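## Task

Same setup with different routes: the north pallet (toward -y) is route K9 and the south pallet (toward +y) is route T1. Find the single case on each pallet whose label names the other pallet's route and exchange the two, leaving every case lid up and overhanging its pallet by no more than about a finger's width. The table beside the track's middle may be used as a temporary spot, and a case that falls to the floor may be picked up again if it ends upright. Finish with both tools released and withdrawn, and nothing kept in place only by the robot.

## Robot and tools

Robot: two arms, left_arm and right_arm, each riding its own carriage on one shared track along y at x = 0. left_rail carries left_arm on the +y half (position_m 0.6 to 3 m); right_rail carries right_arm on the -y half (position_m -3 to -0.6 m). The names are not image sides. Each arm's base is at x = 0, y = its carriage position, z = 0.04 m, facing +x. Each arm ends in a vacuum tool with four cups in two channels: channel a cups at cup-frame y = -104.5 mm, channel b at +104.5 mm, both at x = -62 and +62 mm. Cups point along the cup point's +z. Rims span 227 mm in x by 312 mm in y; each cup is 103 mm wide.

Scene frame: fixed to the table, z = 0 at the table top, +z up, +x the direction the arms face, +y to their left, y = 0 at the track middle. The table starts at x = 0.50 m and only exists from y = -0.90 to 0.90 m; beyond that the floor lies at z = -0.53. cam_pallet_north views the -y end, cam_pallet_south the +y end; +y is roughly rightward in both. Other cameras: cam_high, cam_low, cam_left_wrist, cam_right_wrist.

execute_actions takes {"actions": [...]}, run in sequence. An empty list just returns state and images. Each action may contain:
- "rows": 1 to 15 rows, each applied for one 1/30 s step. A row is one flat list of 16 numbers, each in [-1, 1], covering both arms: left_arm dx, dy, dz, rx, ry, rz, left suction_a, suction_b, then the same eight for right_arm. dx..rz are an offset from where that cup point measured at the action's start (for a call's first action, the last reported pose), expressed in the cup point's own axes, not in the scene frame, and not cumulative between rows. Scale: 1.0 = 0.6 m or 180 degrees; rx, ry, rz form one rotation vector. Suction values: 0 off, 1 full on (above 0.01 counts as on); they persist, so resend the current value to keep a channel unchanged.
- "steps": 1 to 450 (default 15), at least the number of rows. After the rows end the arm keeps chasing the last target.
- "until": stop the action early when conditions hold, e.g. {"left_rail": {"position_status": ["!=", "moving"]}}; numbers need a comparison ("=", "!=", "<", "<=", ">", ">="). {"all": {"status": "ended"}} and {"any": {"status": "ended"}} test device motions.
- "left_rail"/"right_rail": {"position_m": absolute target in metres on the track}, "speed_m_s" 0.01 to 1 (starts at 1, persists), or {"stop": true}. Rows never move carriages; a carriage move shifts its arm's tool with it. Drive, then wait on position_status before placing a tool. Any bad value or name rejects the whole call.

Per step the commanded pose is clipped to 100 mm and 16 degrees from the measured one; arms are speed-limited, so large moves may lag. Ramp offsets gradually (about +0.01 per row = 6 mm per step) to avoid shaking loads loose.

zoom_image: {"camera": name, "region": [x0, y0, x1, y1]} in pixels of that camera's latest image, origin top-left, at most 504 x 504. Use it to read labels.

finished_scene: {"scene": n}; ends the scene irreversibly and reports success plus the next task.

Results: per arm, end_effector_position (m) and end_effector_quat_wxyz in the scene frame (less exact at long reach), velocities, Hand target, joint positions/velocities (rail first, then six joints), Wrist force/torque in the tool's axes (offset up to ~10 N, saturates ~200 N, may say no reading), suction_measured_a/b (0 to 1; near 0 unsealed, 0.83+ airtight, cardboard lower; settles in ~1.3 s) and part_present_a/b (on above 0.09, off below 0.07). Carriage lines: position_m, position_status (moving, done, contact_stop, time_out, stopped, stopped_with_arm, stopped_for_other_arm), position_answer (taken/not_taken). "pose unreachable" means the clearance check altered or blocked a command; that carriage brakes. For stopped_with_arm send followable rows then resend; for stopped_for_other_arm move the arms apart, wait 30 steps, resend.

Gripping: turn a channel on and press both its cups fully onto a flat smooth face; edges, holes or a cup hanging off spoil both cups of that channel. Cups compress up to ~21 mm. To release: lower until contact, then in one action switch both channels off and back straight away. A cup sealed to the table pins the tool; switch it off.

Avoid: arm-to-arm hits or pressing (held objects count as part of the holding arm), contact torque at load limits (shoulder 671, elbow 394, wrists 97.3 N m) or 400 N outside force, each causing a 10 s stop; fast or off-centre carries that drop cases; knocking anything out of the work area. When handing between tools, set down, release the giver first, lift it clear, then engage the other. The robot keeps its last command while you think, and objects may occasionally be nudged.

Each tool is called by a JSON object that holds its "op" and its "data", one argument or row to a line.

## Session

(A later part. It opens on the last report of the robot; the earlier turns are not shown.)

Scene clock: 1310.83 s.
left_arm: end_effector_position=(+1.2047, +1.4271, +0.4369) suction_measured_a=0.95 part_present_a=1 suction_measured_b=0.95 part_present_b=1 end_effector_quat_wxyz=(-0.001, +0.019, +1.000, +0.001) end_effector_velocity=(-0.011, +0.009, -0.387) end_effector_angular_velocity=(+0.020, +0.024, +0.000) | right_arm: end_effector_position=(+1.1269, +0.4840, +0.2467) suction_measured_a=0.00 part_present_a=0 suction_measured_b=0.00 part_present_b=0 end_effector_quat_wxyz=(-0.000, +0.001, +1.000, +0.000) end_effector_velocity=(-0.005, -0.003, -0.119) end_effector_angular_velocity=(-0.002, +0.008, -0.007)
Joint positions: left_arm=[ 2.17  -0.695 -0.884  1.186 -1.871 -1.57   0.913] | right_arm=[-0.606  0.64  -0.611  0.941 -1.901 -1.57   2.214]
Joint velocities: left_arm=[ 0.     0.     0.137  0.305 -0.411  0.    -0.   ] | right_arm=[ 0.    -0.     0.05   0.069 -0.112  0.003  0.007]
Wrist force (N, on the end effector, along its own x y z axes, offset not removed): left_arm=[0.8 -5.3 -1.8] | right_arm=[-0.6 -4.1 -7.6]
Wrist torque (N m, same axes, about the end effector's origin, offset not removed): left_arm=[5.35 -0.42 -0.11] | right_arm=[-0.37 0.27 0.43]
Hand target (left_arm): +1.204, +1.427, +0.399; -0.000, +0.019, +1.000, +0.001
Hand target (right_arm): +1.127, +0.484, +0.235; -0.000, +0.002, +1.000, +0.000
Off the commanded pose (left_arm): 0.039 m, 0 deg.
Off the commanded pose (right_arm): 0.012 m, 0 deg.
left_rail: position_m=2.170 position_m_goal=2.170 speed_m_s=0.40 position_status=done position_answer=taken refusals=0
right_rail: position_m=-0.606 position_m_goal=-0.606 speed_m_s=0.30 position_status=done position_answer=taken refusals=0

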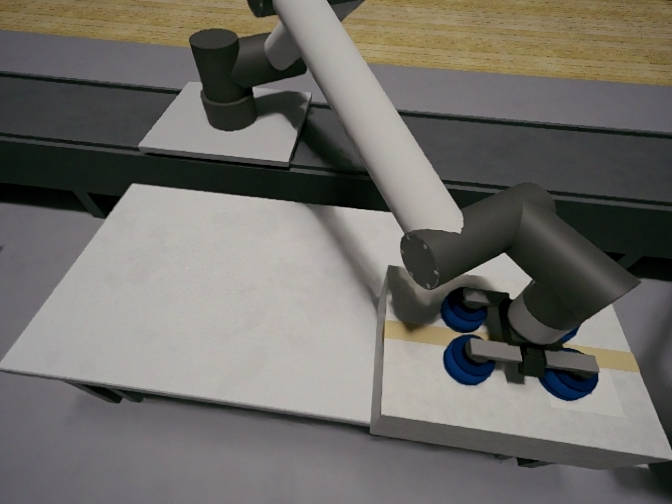

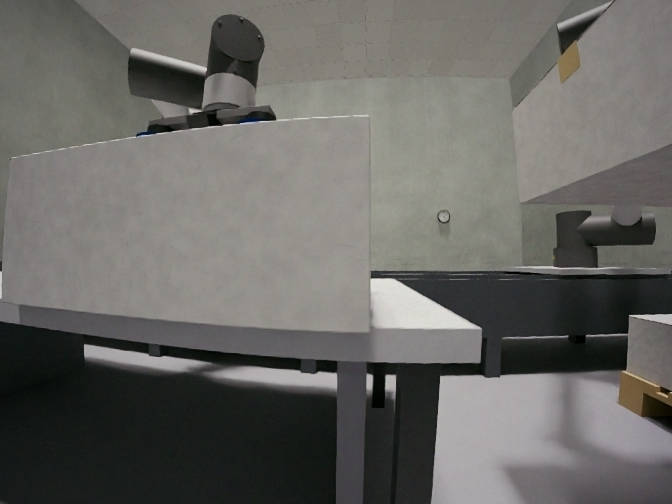

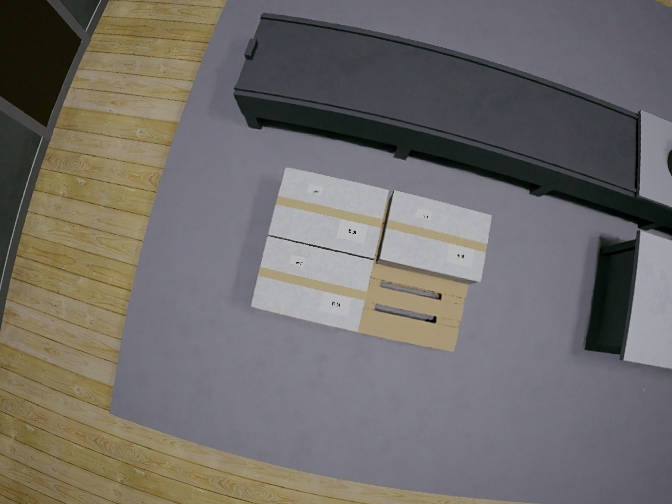

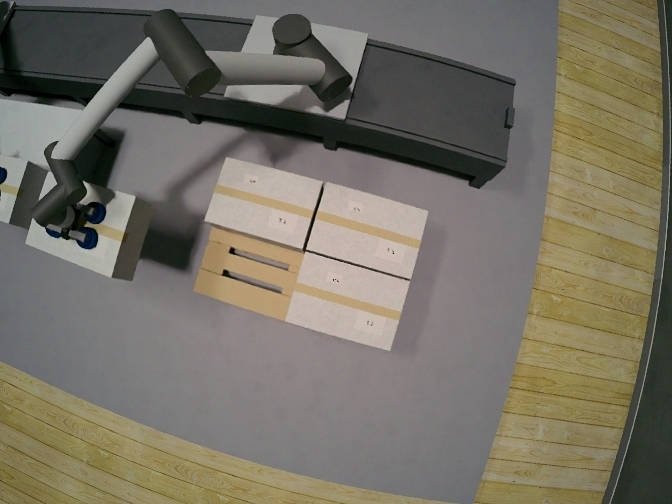

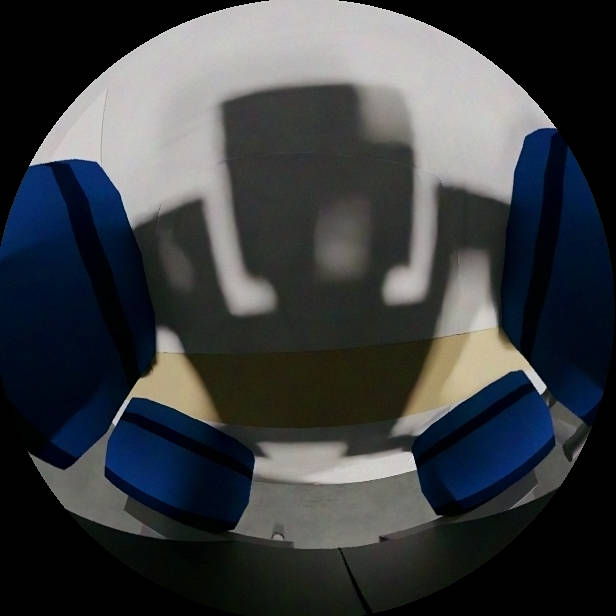

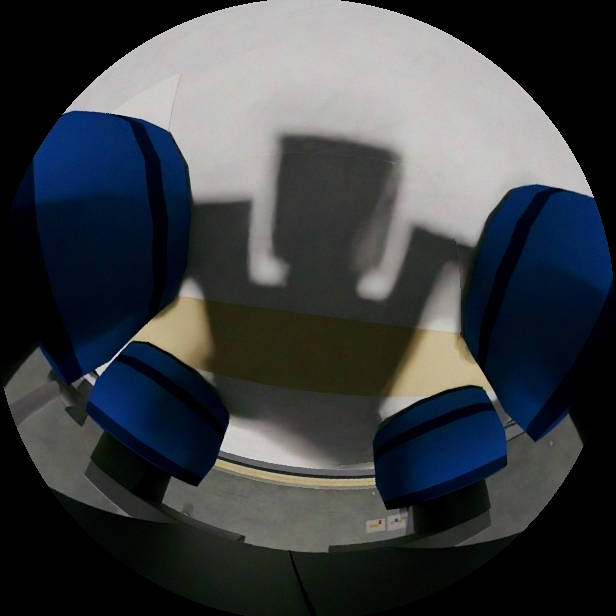

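{"op": "execute_actions", "data": {
  "actions": []
}}

{"op": "zoom_image", "data": {
  "camera": "cam_low",
  "region": [260, 240, 460, 380]
}}

Scene clock: 1319.73 s.
left_arm: end_effector_position=(+1.2043, +1.4273, +0.3987) suction_measured_a=0.95 part_present_a=1 suction_measured_b=0.95 part_present_b=1 end_effector_quat_wxyz=(-0.000, +0.019, +1.000, +0.001) end_effector_velocity=(+0.000, +0.000, -0.000) end_effector_angular_velocity=(+0.000, +0.000, +0.000) | right_arm: end_effector_position=(+1.1266, +0.4839, +0.2345) suction_measured_a=0.90 part_present_a=1 suction_measured_b=0.90 part_present_b=1 end_effector_quat_wxyz=(-0.000, +0.002, +1.000, +0.000) end_effector_velocity=(+0.000, -0.000, -0.000) end_effector_angular_velocity=(+0.000, +0.000, -0.000)
Joint positions: left_arm=[ 2.17  -0.695 -0.869  1.216 -1.916 -1.571  0.913] | right_arm=[-0.606  0.64  -0.606  0.947 -1.912 -1.57   2.214]
Joint velocities: left_arm=[ 0.  0.  0. -0.  0.  0. -0.] | right_arm=[ 0. -0.  0.  0. -0.  0.  0.]
Wrist force (N, on the end effector, along its own x y z axes, offset not removed): left_arm=[1.4 -0.7 -7.6] | right_arm=[2.0 -6.5 -15.3]
Wrist torque (N m, same axes, about the end effector's origin, offset not removed): left_arm=[5.82 -0.46 -0.04] | right_arm=[2.93 1.07 0.44]
Hand target (left_arm): +1.204, +1.427, +0.399; -0.000, +0.019, +1.000, +0.001
Hand target (right_arm): +1.127, +0.484, +0.235; -0.000, +0.002, +1.000, +0.000
Off the commanded pose (left_arm): 0.002 m, 0 deg.
Off the commanded pose (right_arm): 0.000 m, 0 deg.
left_rail: position_m=2.170 position_m_goal=2.170 speed_m_s=0.40 position_status=done position_answer=taken refusals=0
right_rail: position_m=-0.606 position_m_goal=-0.606 speed_m_s=0.30 position_status=done position_answer=taken refusals=0

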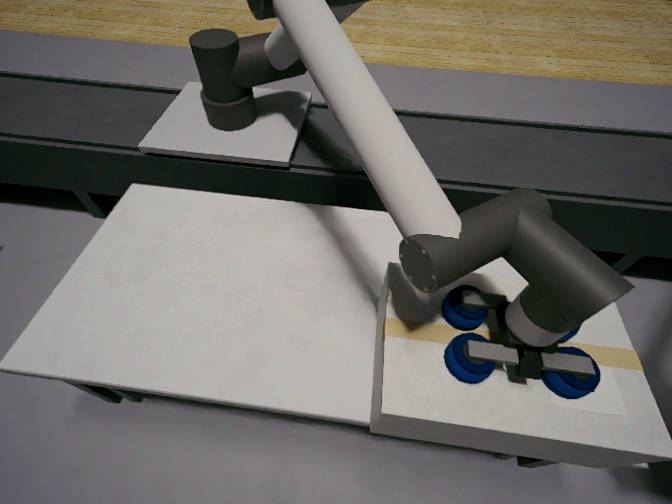

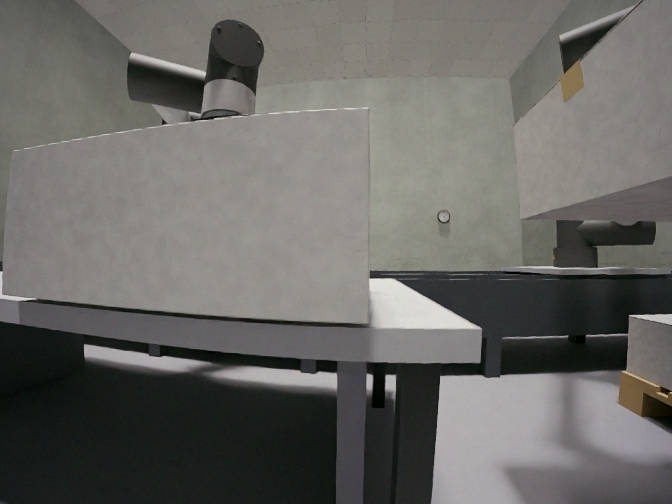

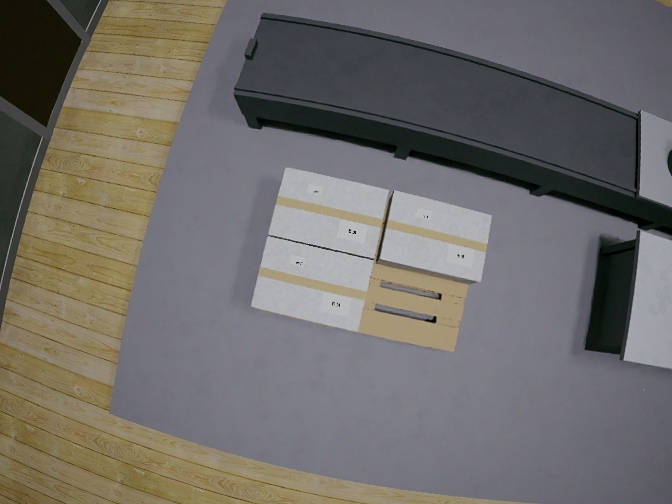

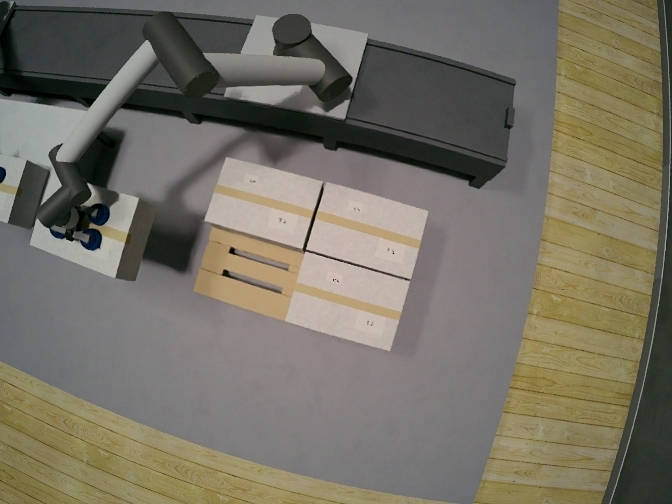

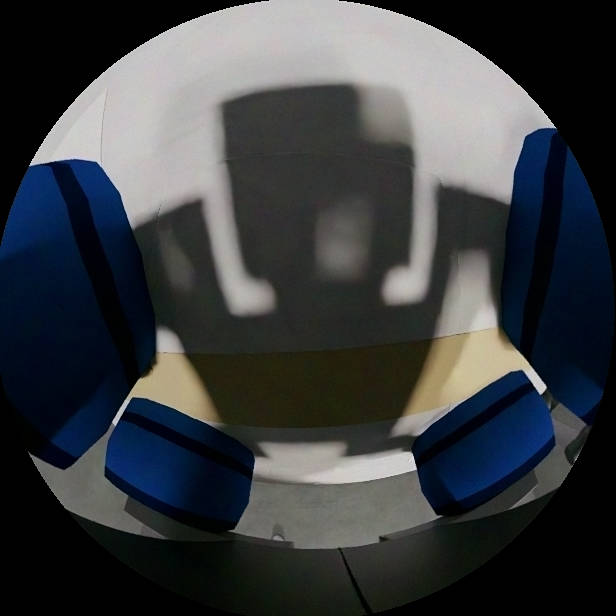

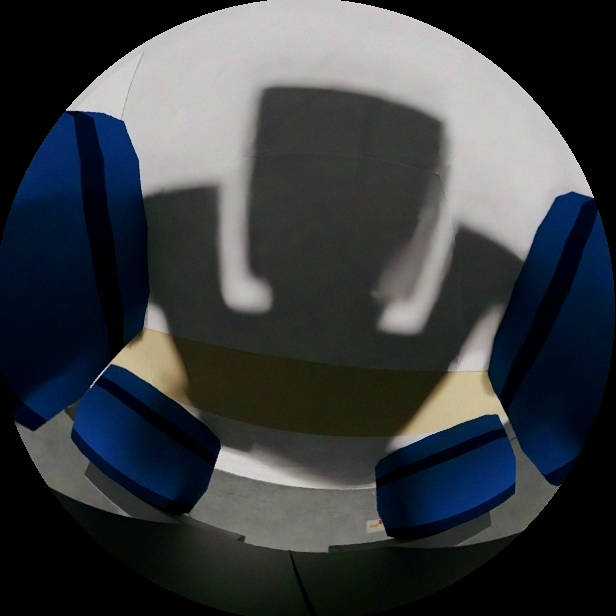

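Region (260, 240, 460, 380) of cam_low's 672x504 image, scaled by 2.520, with more detail than that image has; it fills the top 353 rows of this view, and the rest is white.

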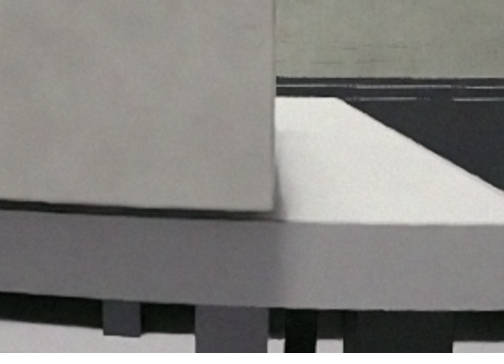

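{"op": "execute_actions", "data": {
  "actions": [
    {"rows":[[-0.004,0,0.016,0.0006,0,0,1,1,0,0,-0.008,0,0,0,1,1]],"steps":1,"right_rail":{"position_m":-2.33,"speed_m_s":0.4}}
  ]
}}

Scene clock: 1339.43 s.
left_arm: end_effector_position=(+1.2043, +1.4273, +0.3987) suction_measured_a=0.95 part_present_a=1 suction_measured_b=0.95 part_present_b=1 end_effector_quat_wxyz=(-0.000, +0.019, +1.000, +0.001) end_effector_velocity=(+0.000, -0.000, -0.002) end_effector_angular_velocity=(+0.000, +0.001, -0.000) | right_arm: end_effector_position=(+1.1266, +0.4839, +0.2345) suction_measured_a=0.90 part_present_a=1 suction_measured_b=0.90 part_present_b=1 end_effector_quat_wxyz=(-0.000, +0.002, +1.000, +0.000) end_effector_velocity=(-0.000, -0.000, +0.000) end_effector_angular_velocity=(-0.000, +0.000, +0.000)
Joint positions: left_arm=[ 2.17  -0.695 -0.869  1.216 -1.916 -1.571  0.913] | right_arm=[-0.606  0.64  -0.606  0.947 -1.912 -1.57   2.214]
Joint velocities: left_arm=[ 0.     0.     0.001  0.    -0.001 -0.     0.   ] | right_arm=[-0.  0. -0. -0.  0. -0. -0.]
Wrist force (N, on the end effector, along its own x y z axes, offset not removed): left_arm=[1.0 -0.8 -6.0] | right_arm=[3.2 -2.6 -14.7]
Wrist torque (N m, same axes, about the end effector's origin, offset not removed): left_arm=[5.75 -0.63 0.16] | right_arm=[3.55 0.78 0.43]
Hand target (left_arm): +1.207, +1.427, +0.389; -0.000, +0.019, +1.000, -0.000
Hand target (right_arm): +1.127, +0.482, +0.239; -0.000, +0.002, +1.000, +0.000
Off the commanded pose (left_arm): 0.010 m, 0 deg.
Off the commanded pose (right_arm): 0.005 m, 0 deg.
left_rail: position_m=2.170 position_m_goal=2.170 speed_m_s=0.40 position_status=done position_answer=taken refusals=0
right_rail: position_m=-0.606 position_m_goal=-2.330 speed_m_s=0.40 position_status=moving position_answer=taken refusals=0

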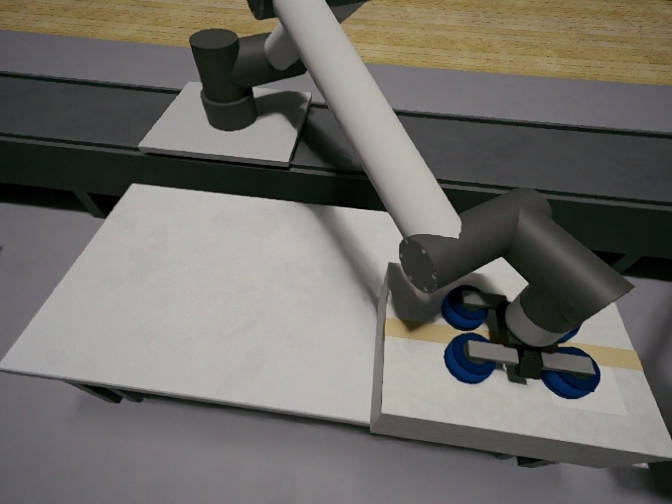

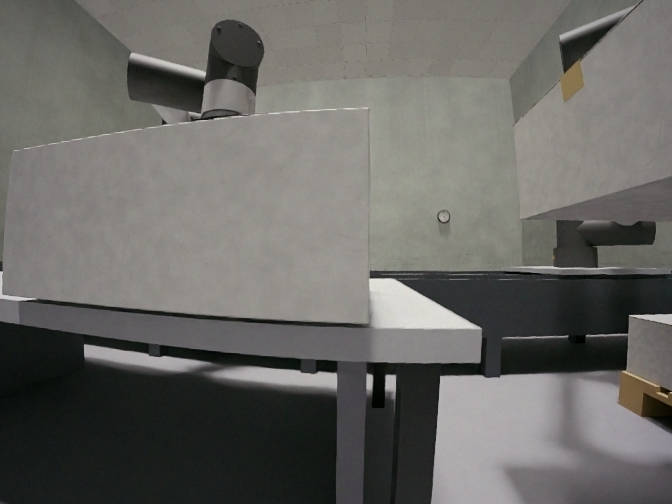

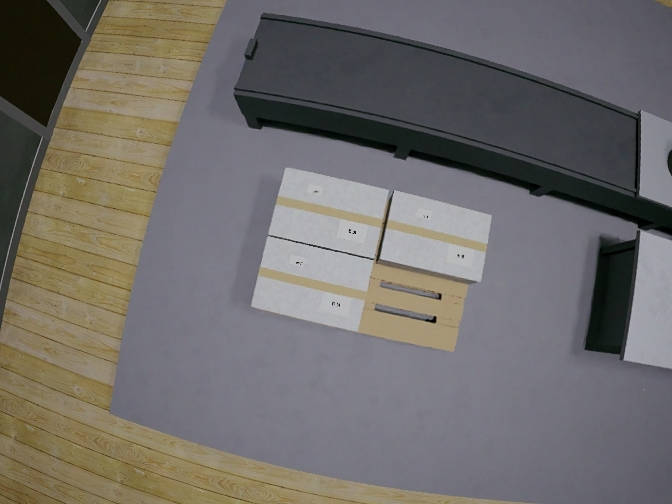

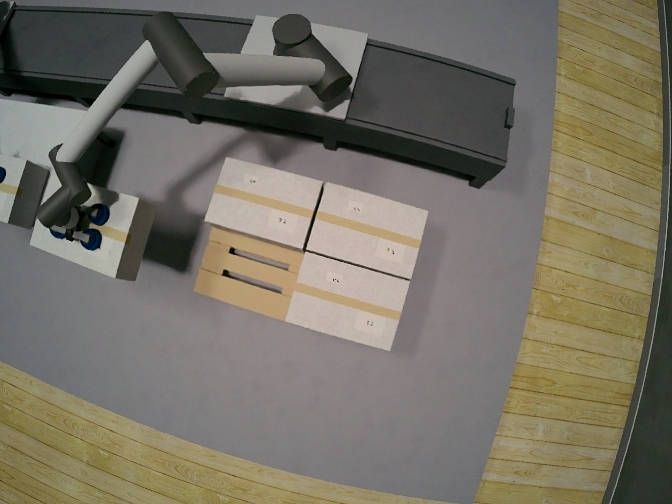

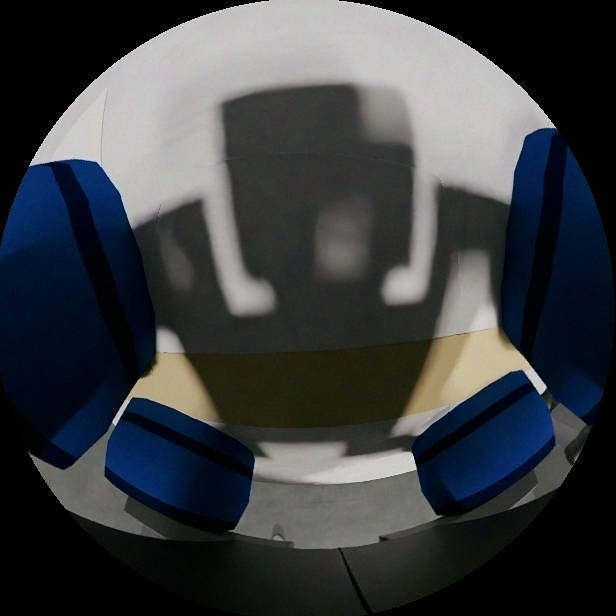

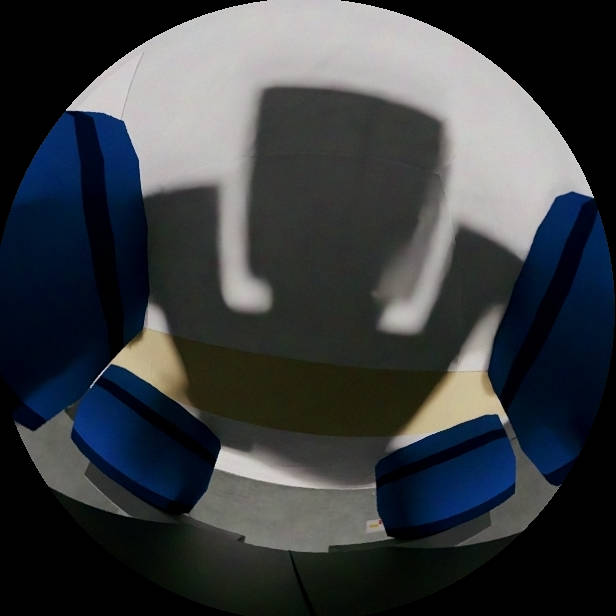

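{"op": "execute_actions", "data": {
  "actions": []
}}

Scene clock: 1347.27 s.
left_arm: end_effector_position=(+1.2066, +1.4273, +0.3891) suction_measured_a=0.95 part_present_a=1 suction_measured_b=0.95 part_present_b=1 end_effector_quat_wxyz=(-0.000, +0.019, +1.000, -0.000) end_effector_velocity=(-0.000, +0.000, +0.000) end_effector_angular_velocity=(-0.000, -0.000, +0.000) | right_arm: end_effector_position=(+1.1266, -1.2403, +0.2394) suction_measured_a=0.90 part_present_a=1 suction_measured_b=0.90 part_present_b=1 end_effector_quat_wxyz=(-0.000, +0.002, +1.000, +0.000) end_effector_velocity=(+0.000, -0.000, -0.000) end_effector_angular_velocity=(-0.000, +0.000, -0.000)
Joint positions: left_arm=[ 2.17  -0.694 -0.863  1.219 -1.926 -1.572  0.914] | right_arm=[-2.33   0.64  -0.608  0.945 -1.908 -1.57   2.214]
Joint velocities: left_arm=[ 0.  0. -0.  0. -0.  0. -0.] | right_arm=[ 0. -0.  0.  0. -0.  0. -0.]
Wrist force (N, on the end effector, along its own x y z axes, offset not removed): left_arm=[0.1 1.0 -5.4] | right_arm=[1.1 -3.4 -15.5]
Wrist torque (N m, same axes, about the end effector's origin, offset not removed): left_arm=[5.89 -0.36 -0.18] | right_arm=[3.40 1.04 0.44]
Hand target (left_arm): +1.207, +1.427, +0.389; -0.000, +0.019, +1.000, -0.000
Hand target (right_arm): +1.127, -1.240, +0.239; -0.000, +0.002, +1.000, +0.000
Off the commanded pose (left_arm): 0.000 m, 0 deg.
Off the commanded pose (right_arm): 0.000 m, 0 deg.
left_rail: position_m=2.170 position_m_goal=2.170 speed_m_s=0.40 position_status=done position_answer=taken refusals=0
right_rail: position_m=-2.330 position_m_goal=-2.330 speed_m_s=0.40 position_status=done position_answer=taken refusals=0

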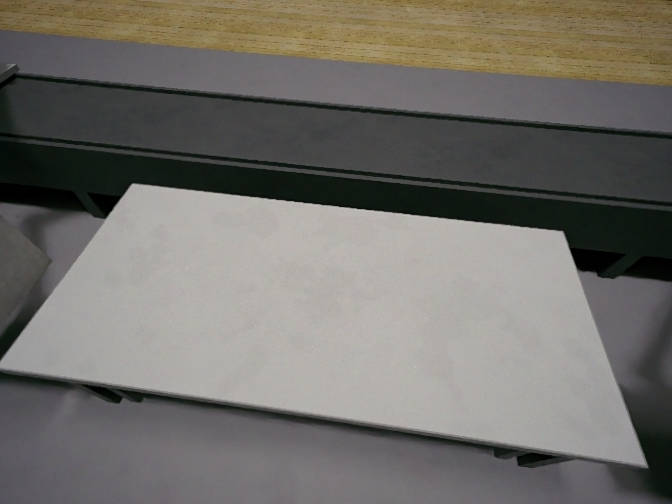

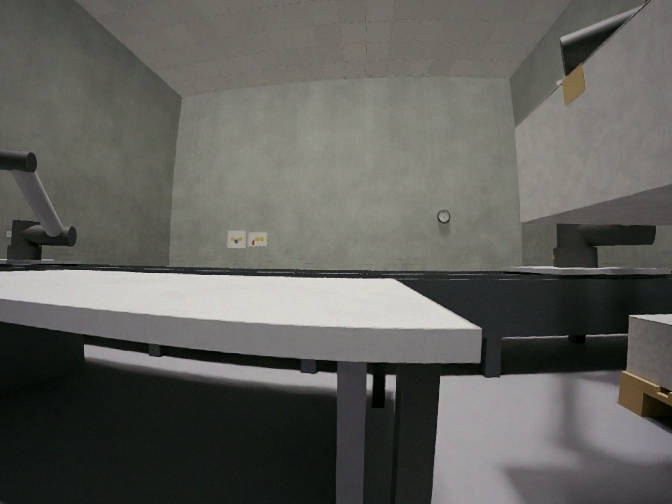

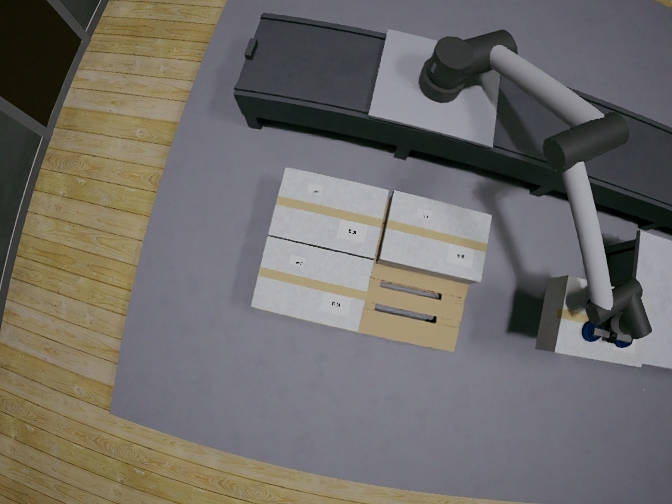

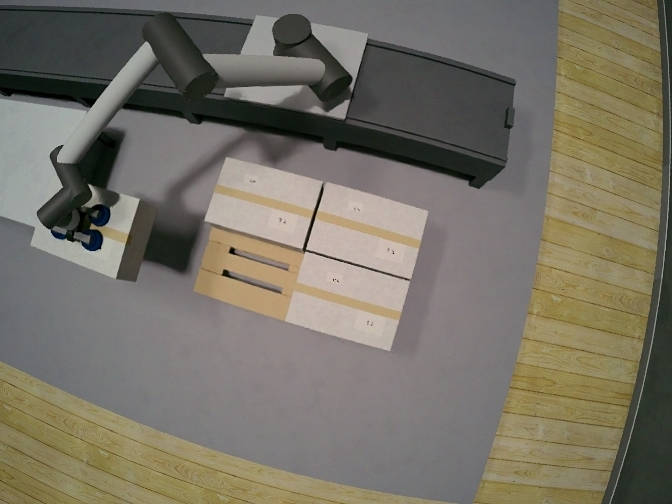

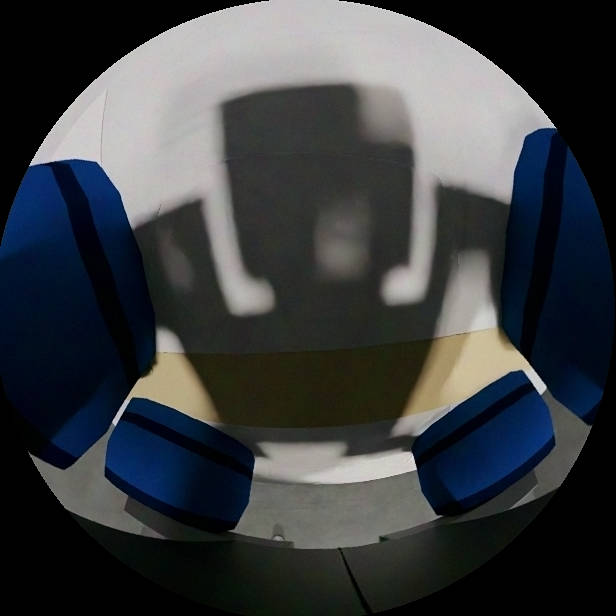

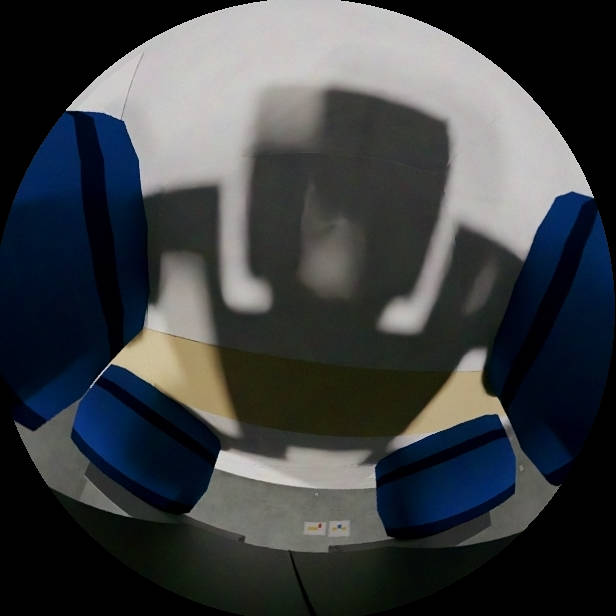

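{"op": "execute_actions", "data": {
  "actions": [
    {"rows":[[-0.00001,0,0.00282,0,0,0,1,1,-0.00056,-0.00148,0.00203,0,0,0,1,1],[-0.00003,0,0.0095,0,0,0,1,1,-0.0019,-0.00499,0.00683,0,0,0,1,1],[-0.00006,0,0.0216,0,0,0,1,1,-0.00432,-0.01134,0.01553,0,0,0,1,1],[-0.00011,0,0.03956,0,0,0,1,1,-0.00791,-0.02077,0.02843,0,0,0,1,1],[-0.00017,0,0.06295,0,0,0,1,1,-0.01258,-0.03304,0.04524,0,0,0,1,1],[-0.00024,0,0.09047,0,0,0,1,1,-0.01809,-0.04749,0.06502,0,0,0,1,1],[-0.00032,0,0.12025,0,0,0,1,1,-0.02404,-0.06312,0.08642,0,0,0,1,1],[-0.0004,0,0.15031,0,0,0,1,1,-0.03005,-0.07891,0.10803,0,0,0,1,1],[-0.00048,0,0.18037,0,0,0,1,1,-0.03606,-0.09469,0.12963,0,0,0,1,1],[-0.00056,0,0.21043,0,0,0,1,1,-0.04207,-0.11047,0.15124,0,0,0,1,1],[-0.00064,0,0.2405,0,0,0,1,1,-0.04808,-0.12625,0.17284,0,0,0,1,1],[-0.00072,0,0.27056,0,0,0,1,1,-0.05409,-0.14203,0.19445,0,0,0,1,1],[-0.0008,0,0.30062,0,0,0,1,1,-0.0601,-0.15781,0.21605,0,0,0,1,1],[-0.00088,0,0.33068,0,0,0,1,1,-0.06611,-0.17359,0.23766,0,0,0,1,1],[-0.00096,0,0.36074,0,0,0,1,1,-0.07212,-0.18937,0.25926,0,0,0,1,1]],"steps":15},
    {"rows":[[-0.00539,-0.003,0.1458,0.0006,-0.001,0,1,1,-0.03305,-0.07562,0.10694,0,0,0,1,1],[-0.00547,-0.003,0.17586,0.0006,-0.001,0,1,1,-0.03906,-0.0914,0.12855,0,0,0,1,1],[-0.00555,-0.003,0.20592,0.0006,-0.001,0,1,1,-0.04507,-0.10718,0.15015,0,0,0,1,1],[-0.00563,-0.003,0.23599,0.0006,-0.001,0,1,1,-0.05108,-0.12296,0.17176,0,0,0,1,1],[-0.00571,-0.003,0.26605,0.0006,-0.001,0,1,1,-0.05709,-0.13874,0.19336,0,0,0,1,1],[-0.00579,-0.003,0.29611,0.0006,-0.001,0,1,1,-0.0631,-0.15452,0.21497,0,0,0,1,1],[-0.00587,-0.003,0.32617,0.0006,-0.001,0,1,1,-0.06911,-0.1703,0.23657,0,0,0,1,1],[-0.00595,-0.003,0.35623,0.0006,-0.001,0,1,1,-0.07512,-0.18608,0.25818,0,0,0,1,1],[-0.00603,-0.003,0.3863,0.0006,-0.001,0,1,1,-0.08113,-0.20186,0.27978,0,0,0,1,1],[-0.00611,-0.003,0.41636,0.0006,-0.001,0,1,1,-0.08714,-0.21764,0.30139,0,0,0,1,1],[-0.00619,-0.003,0.44642,0.0006,-0.001,0,1,1,-0.09315,-0.23343,0.32299,0,0,0,1,1],[-0.00627,-0.003,0.47648,0.0006,-0.001,0,1,1,-0.09916,-0.24921,0.3446,0,0,0,1,1]],"steps":12},
    {"rows":[[-0.00539,-0.003,0.1458,0.0006,-0.001,0,1,1,-0.03305,-0.07562,0.10694,0,0,0.00006,1,1],[-0.00547,-0.003,0.17586,0.0006,-0.001,0,1,1,-0.03906,-0.0914,0.12855,0,0,0.00022,1,1],[-0.00555,-0.003,0.20592,0.0006,-0.001,0,1,1,-0.04507,-0.10718,0.15015,0,0,0.00046,1,1],[-0.00562,-0.003,0.23397,0.0006,-0.001,0,1,1,-0.05068,-0.1219,0.17031,0,0,0.00075,1,1],[-0.00568,-0.003,0.25652,0.0006,-0.001,0,1,1,-0.05518,-0.13374,0.18652,0,0,0.00104,1,1],[-0.00572,-0.003,0.27155,0.0006,-0.001,0,1,1,-0.05819,-0.14163,0.19732,0,0,0.00128,1,1],[-0.00574,-0.003,0.27907,0.0006,-0.001,0,1,1,-0.05969,-0.14557,0.20272,0,0,0.00144,1,1],[-0.00575,-0.003,0.28108,0.0006,-0.001,0,1,1,-0.06009,-0.14663,0.20417,0,0,0.0015,1,1]],"steps":8}
  ]
}}

Scene clock: 1468.43 s.
left_arm: end_effector_position=(+1.1990, +1.4337, -0.1042) suction_measured_a=0.95 part_present_a=1 suction_measured_b=0.95 part_present_b=1 end_effector_quat_wxyz=(-0.002, +0.019, +1.000, +0.001) end_effector_velocity=(+0.005, -0.004, -0.375) end_effector_angular_velocity=(+0.003, +0.003, -0.000) | right_arm: end_effector_position=(+1.2217, -1.5066, -0.1197) suction_measured_a=0.90 part_present_a=1 suction_measured_b=0.90 part_present_b=1 end_effector_quat_wxyz=(-0.005, +0.004, +1.000, -0.003) end_effector_velocity=(+0.074, -0.192, -0.266) end_effector_angular_velocity=(-0.003, +0.001, -0.022)
Joint positions: left_arm=[ 2.17  -0.694 -0.54   1.364 -2.391 -1.571  0.914] | right_arm=[-2.33   0.457 -0.469  1.216 -2.307 -1.573  2.036]
Joint velocities: left_arm=[ 0.    -0.     0.332 -0.07  -0.258  0.    -0.   ] | right_arm=[ 0.    -0.14   0.182  0.053 -0.233 -0.003 -0.118]
Wrist force (N, on the end effector, along its own x y z axes, offset not removed): left_arm=[3.8 4.5 24.8] | right_arm=[-3.9 -24.3 11.1]
Wrist torque (N m, same axes, about the end effector's origin, offset not removed): left_arm=[7.14 -0.01 -0.18] | right_arm=[5.20 0.78 0.92]
Hand target (left_arm): +1.201, +1.432, -0.138; -0.001, +0.019, +1.000, +0.000
Hand target (right_arm): +1.229, -1.523, -0.143; -0.004, +0.005, +1.000, -0.003
Off the commanded pose (left_arm): 0.035 m, 0 deg.
Off the commanded pose (right_arm): 0.030 m, 0 deg.
left_rail: position_m=2.170 position_m_goal=2.170 speed_m_s=0.40 position_status=done position_answer=taken refusals=0
right_rail: position_m=-2.330 position_m_goal=-2.330 speed_m_s=0.40 position_status=done position_answer=taken refusals=0

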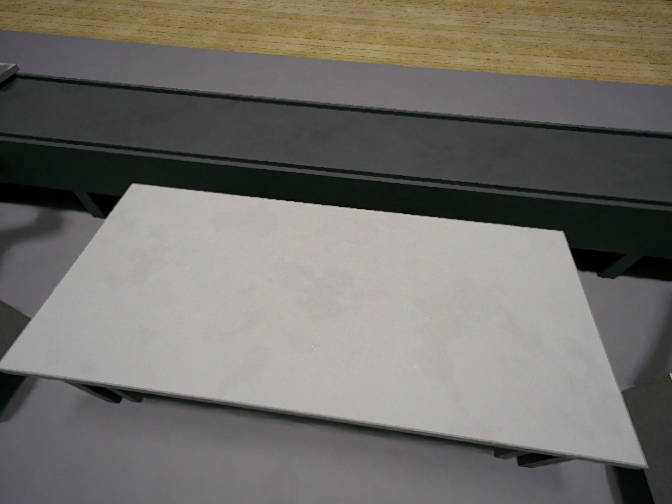

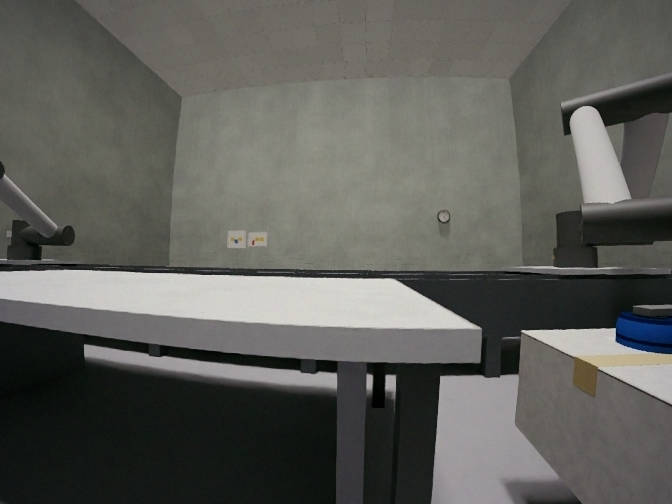

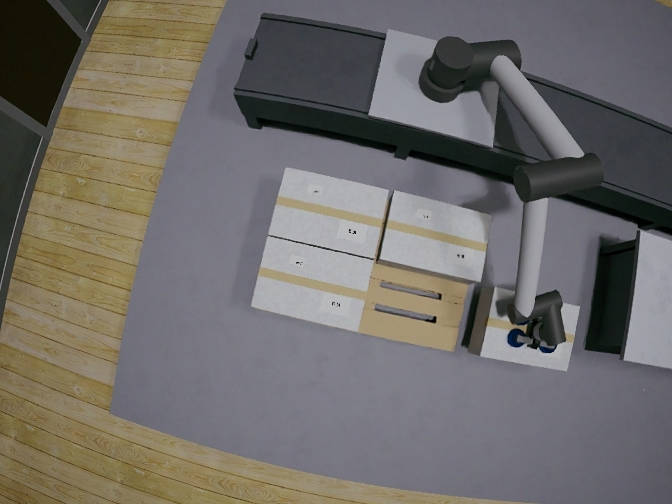

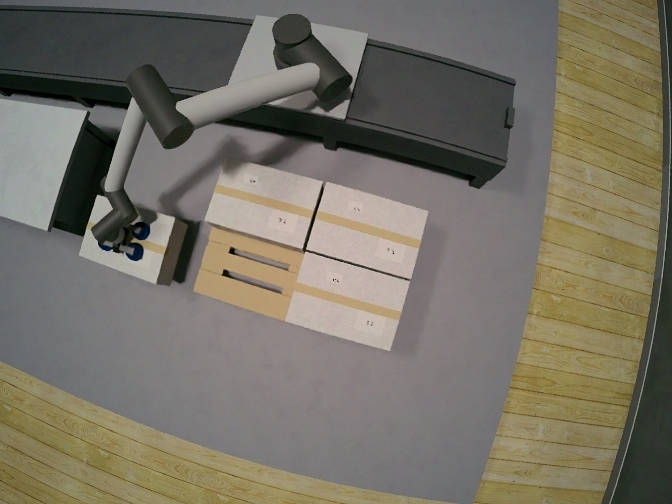

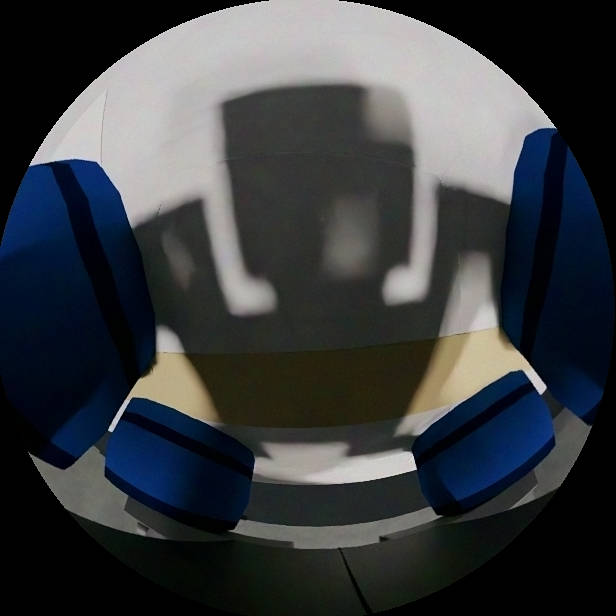

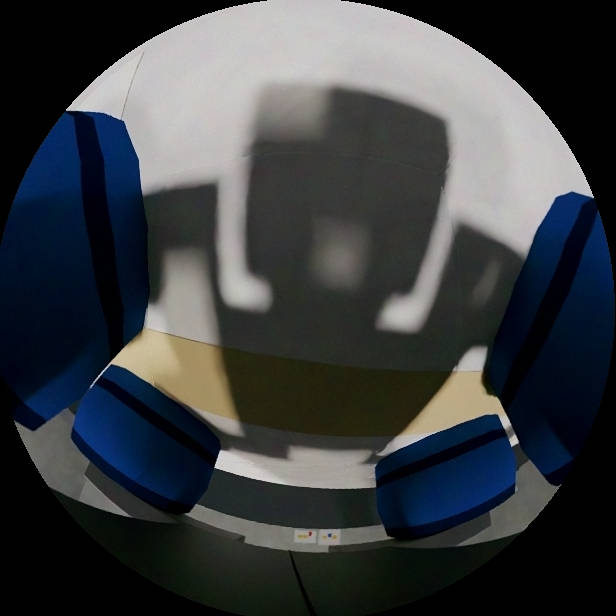

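{"op": "execute_actions", "data": {
  "actions": []
}}

{"op": "zoom_image", "data": {
  "camera": "cam_pallet_south",
  "region": [175, 210, 315, 330]
}}

{"op": "zoom_image", "data": {
  "camera": "cam_pallet_north",
  "region": [350, 245, 490, 365]
}}

Scene clock: 1476.80 s.
left_arm: end_effector_position=(+1.2014, +1.4320, -0.1378) suction_measured_a=0.95 part_present_a=1 suction_measured_b=0.95 part_present_b=1 end_effector_quat_wxyz=(-0.001, +0.019, +1.000, +0.000) end_effector_velocity=(+0.000, +0.000, -0.000) end_effector_angular_velocity=(-0.000, -0.000, -0.000) | right_arm: end_effector_position=(+1.2294, -1.5229, -0.1431) suction_measured_a=0.90 part_present_a=1 suction_measured_b=0.90 part_present_b=1 end_effector_quat_wxyz=(-0.004, +0.005, +1.000, -0.003) end_effector_velocity=(-0.000, +0.000, -0.000) end_effector_angular_velocity=(+0.000, +0.000, +0.000)
Joint positions: left_arm=[ 2.17  -0.694 -0.508  1.353 -2.414 -1.571  0.914] | right_arm=[-2.33   0.444 -0.451  1.218 -2.328 -1.573  2.025]
Joint velocities: left_arm=[ 0.  0.  0. -0. -0. -0.  0.] | right_arm=[ 0.  0.  0.  0. -0.  0.  0.]
Wrist force (N, on the end effector, along its own x y z axes, offset not removed): left_arm=[3.2 -4.1 -11.4] | right_arm=[1.9 1.0 -11.6]
Wrist torque (N m, same axes, about the end effector's origin, offset not removed): left_arm=[5.33 -0.80 -0.06] | right_arm=[4.13 0.88 0.54]
Hand target (left_arm): +1.201, +1.432, -0.138; -0.001, +0.019, +1.000, +0.000
Hand target (right_arm): +1.229, -1.523, -0.143; -0.004, +0.005, +1.000, -0.003
Off the commanded pose (left_arm): 0.003 m, 0 deg.
Off the commanded pose (right_arm): 0.002 m, 0 deg.
left_rail: position_m=2.170 position_m_goal=2.170 speed_m_s=0.40 position_status=done position_answer=taken refusals=0
right_rail: position_m=-2.330 position_m_goal=-2.330 speed_m_s=0.40 position_status=done position_answer=taken refusals=0

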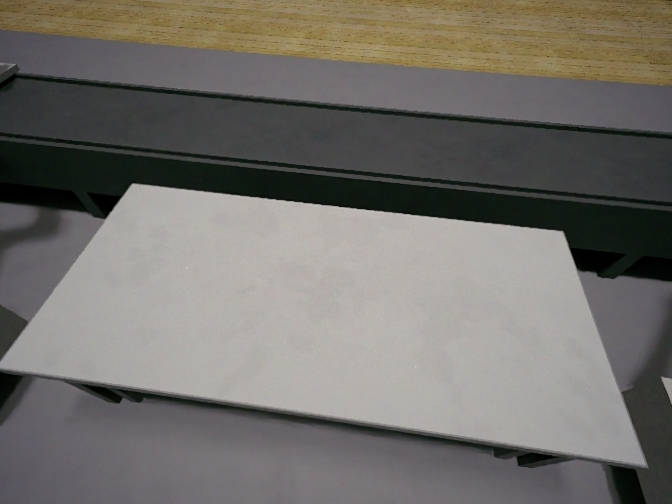

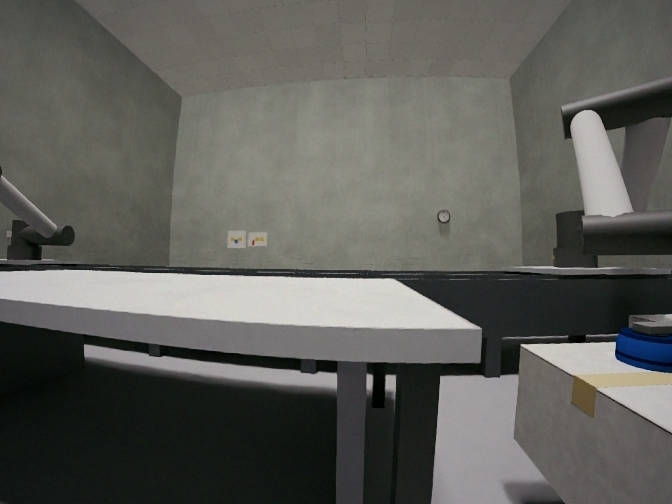

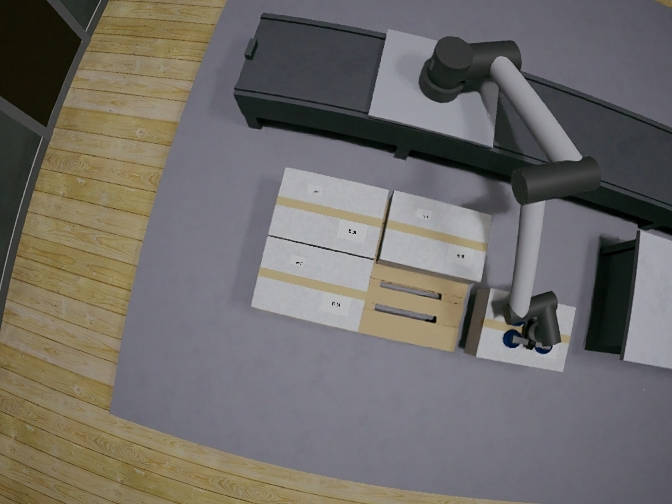

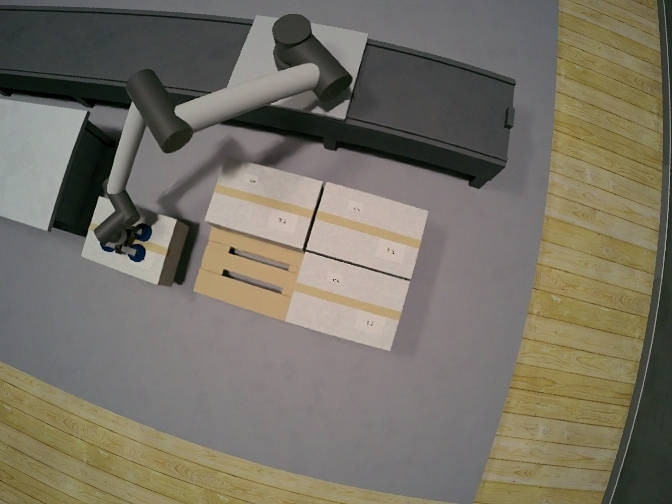

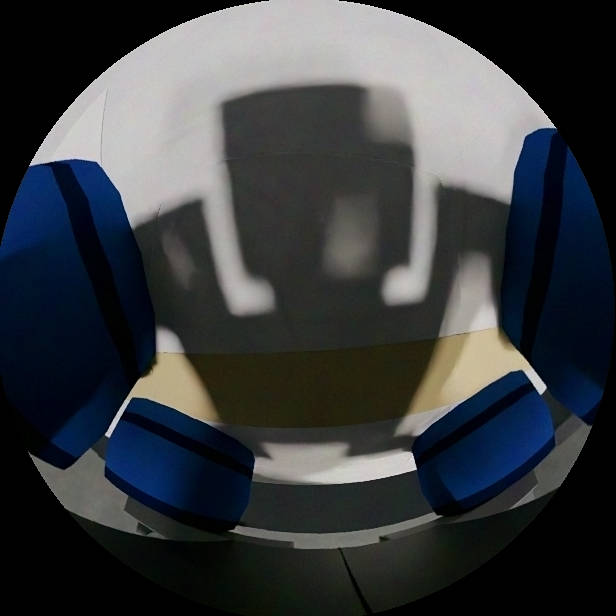

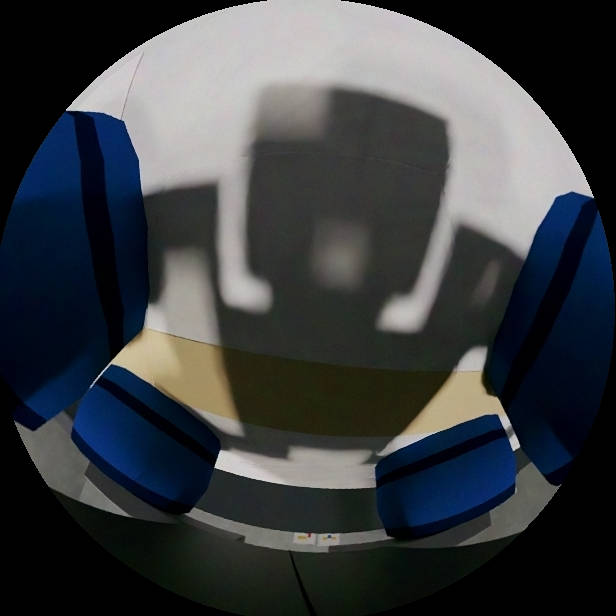

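Region (175, 210, 315, 330) of cam_pallet_south's 672x504 image, scaled by 3.600, with more detail than that image has; it fills the top 432 rows of this view, and the rest is white.

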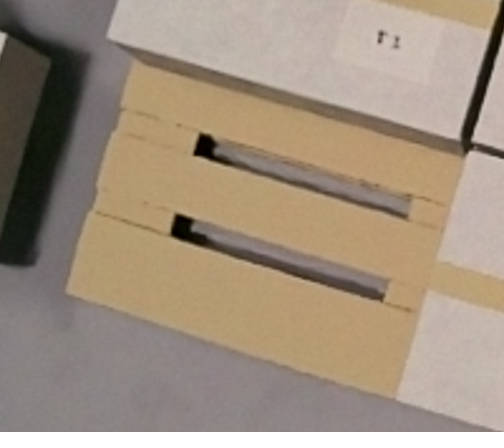

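Region (350, 245, 490, 365) of cam_pallet_north's 672x504 image, scaled by 3.600, with more detail than that image has; it fills the top 432 rows of this view, and the rest is white.

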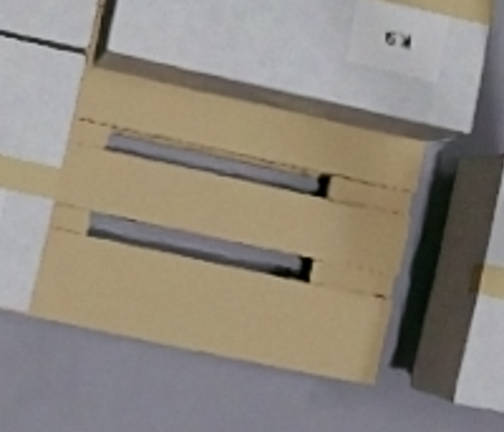

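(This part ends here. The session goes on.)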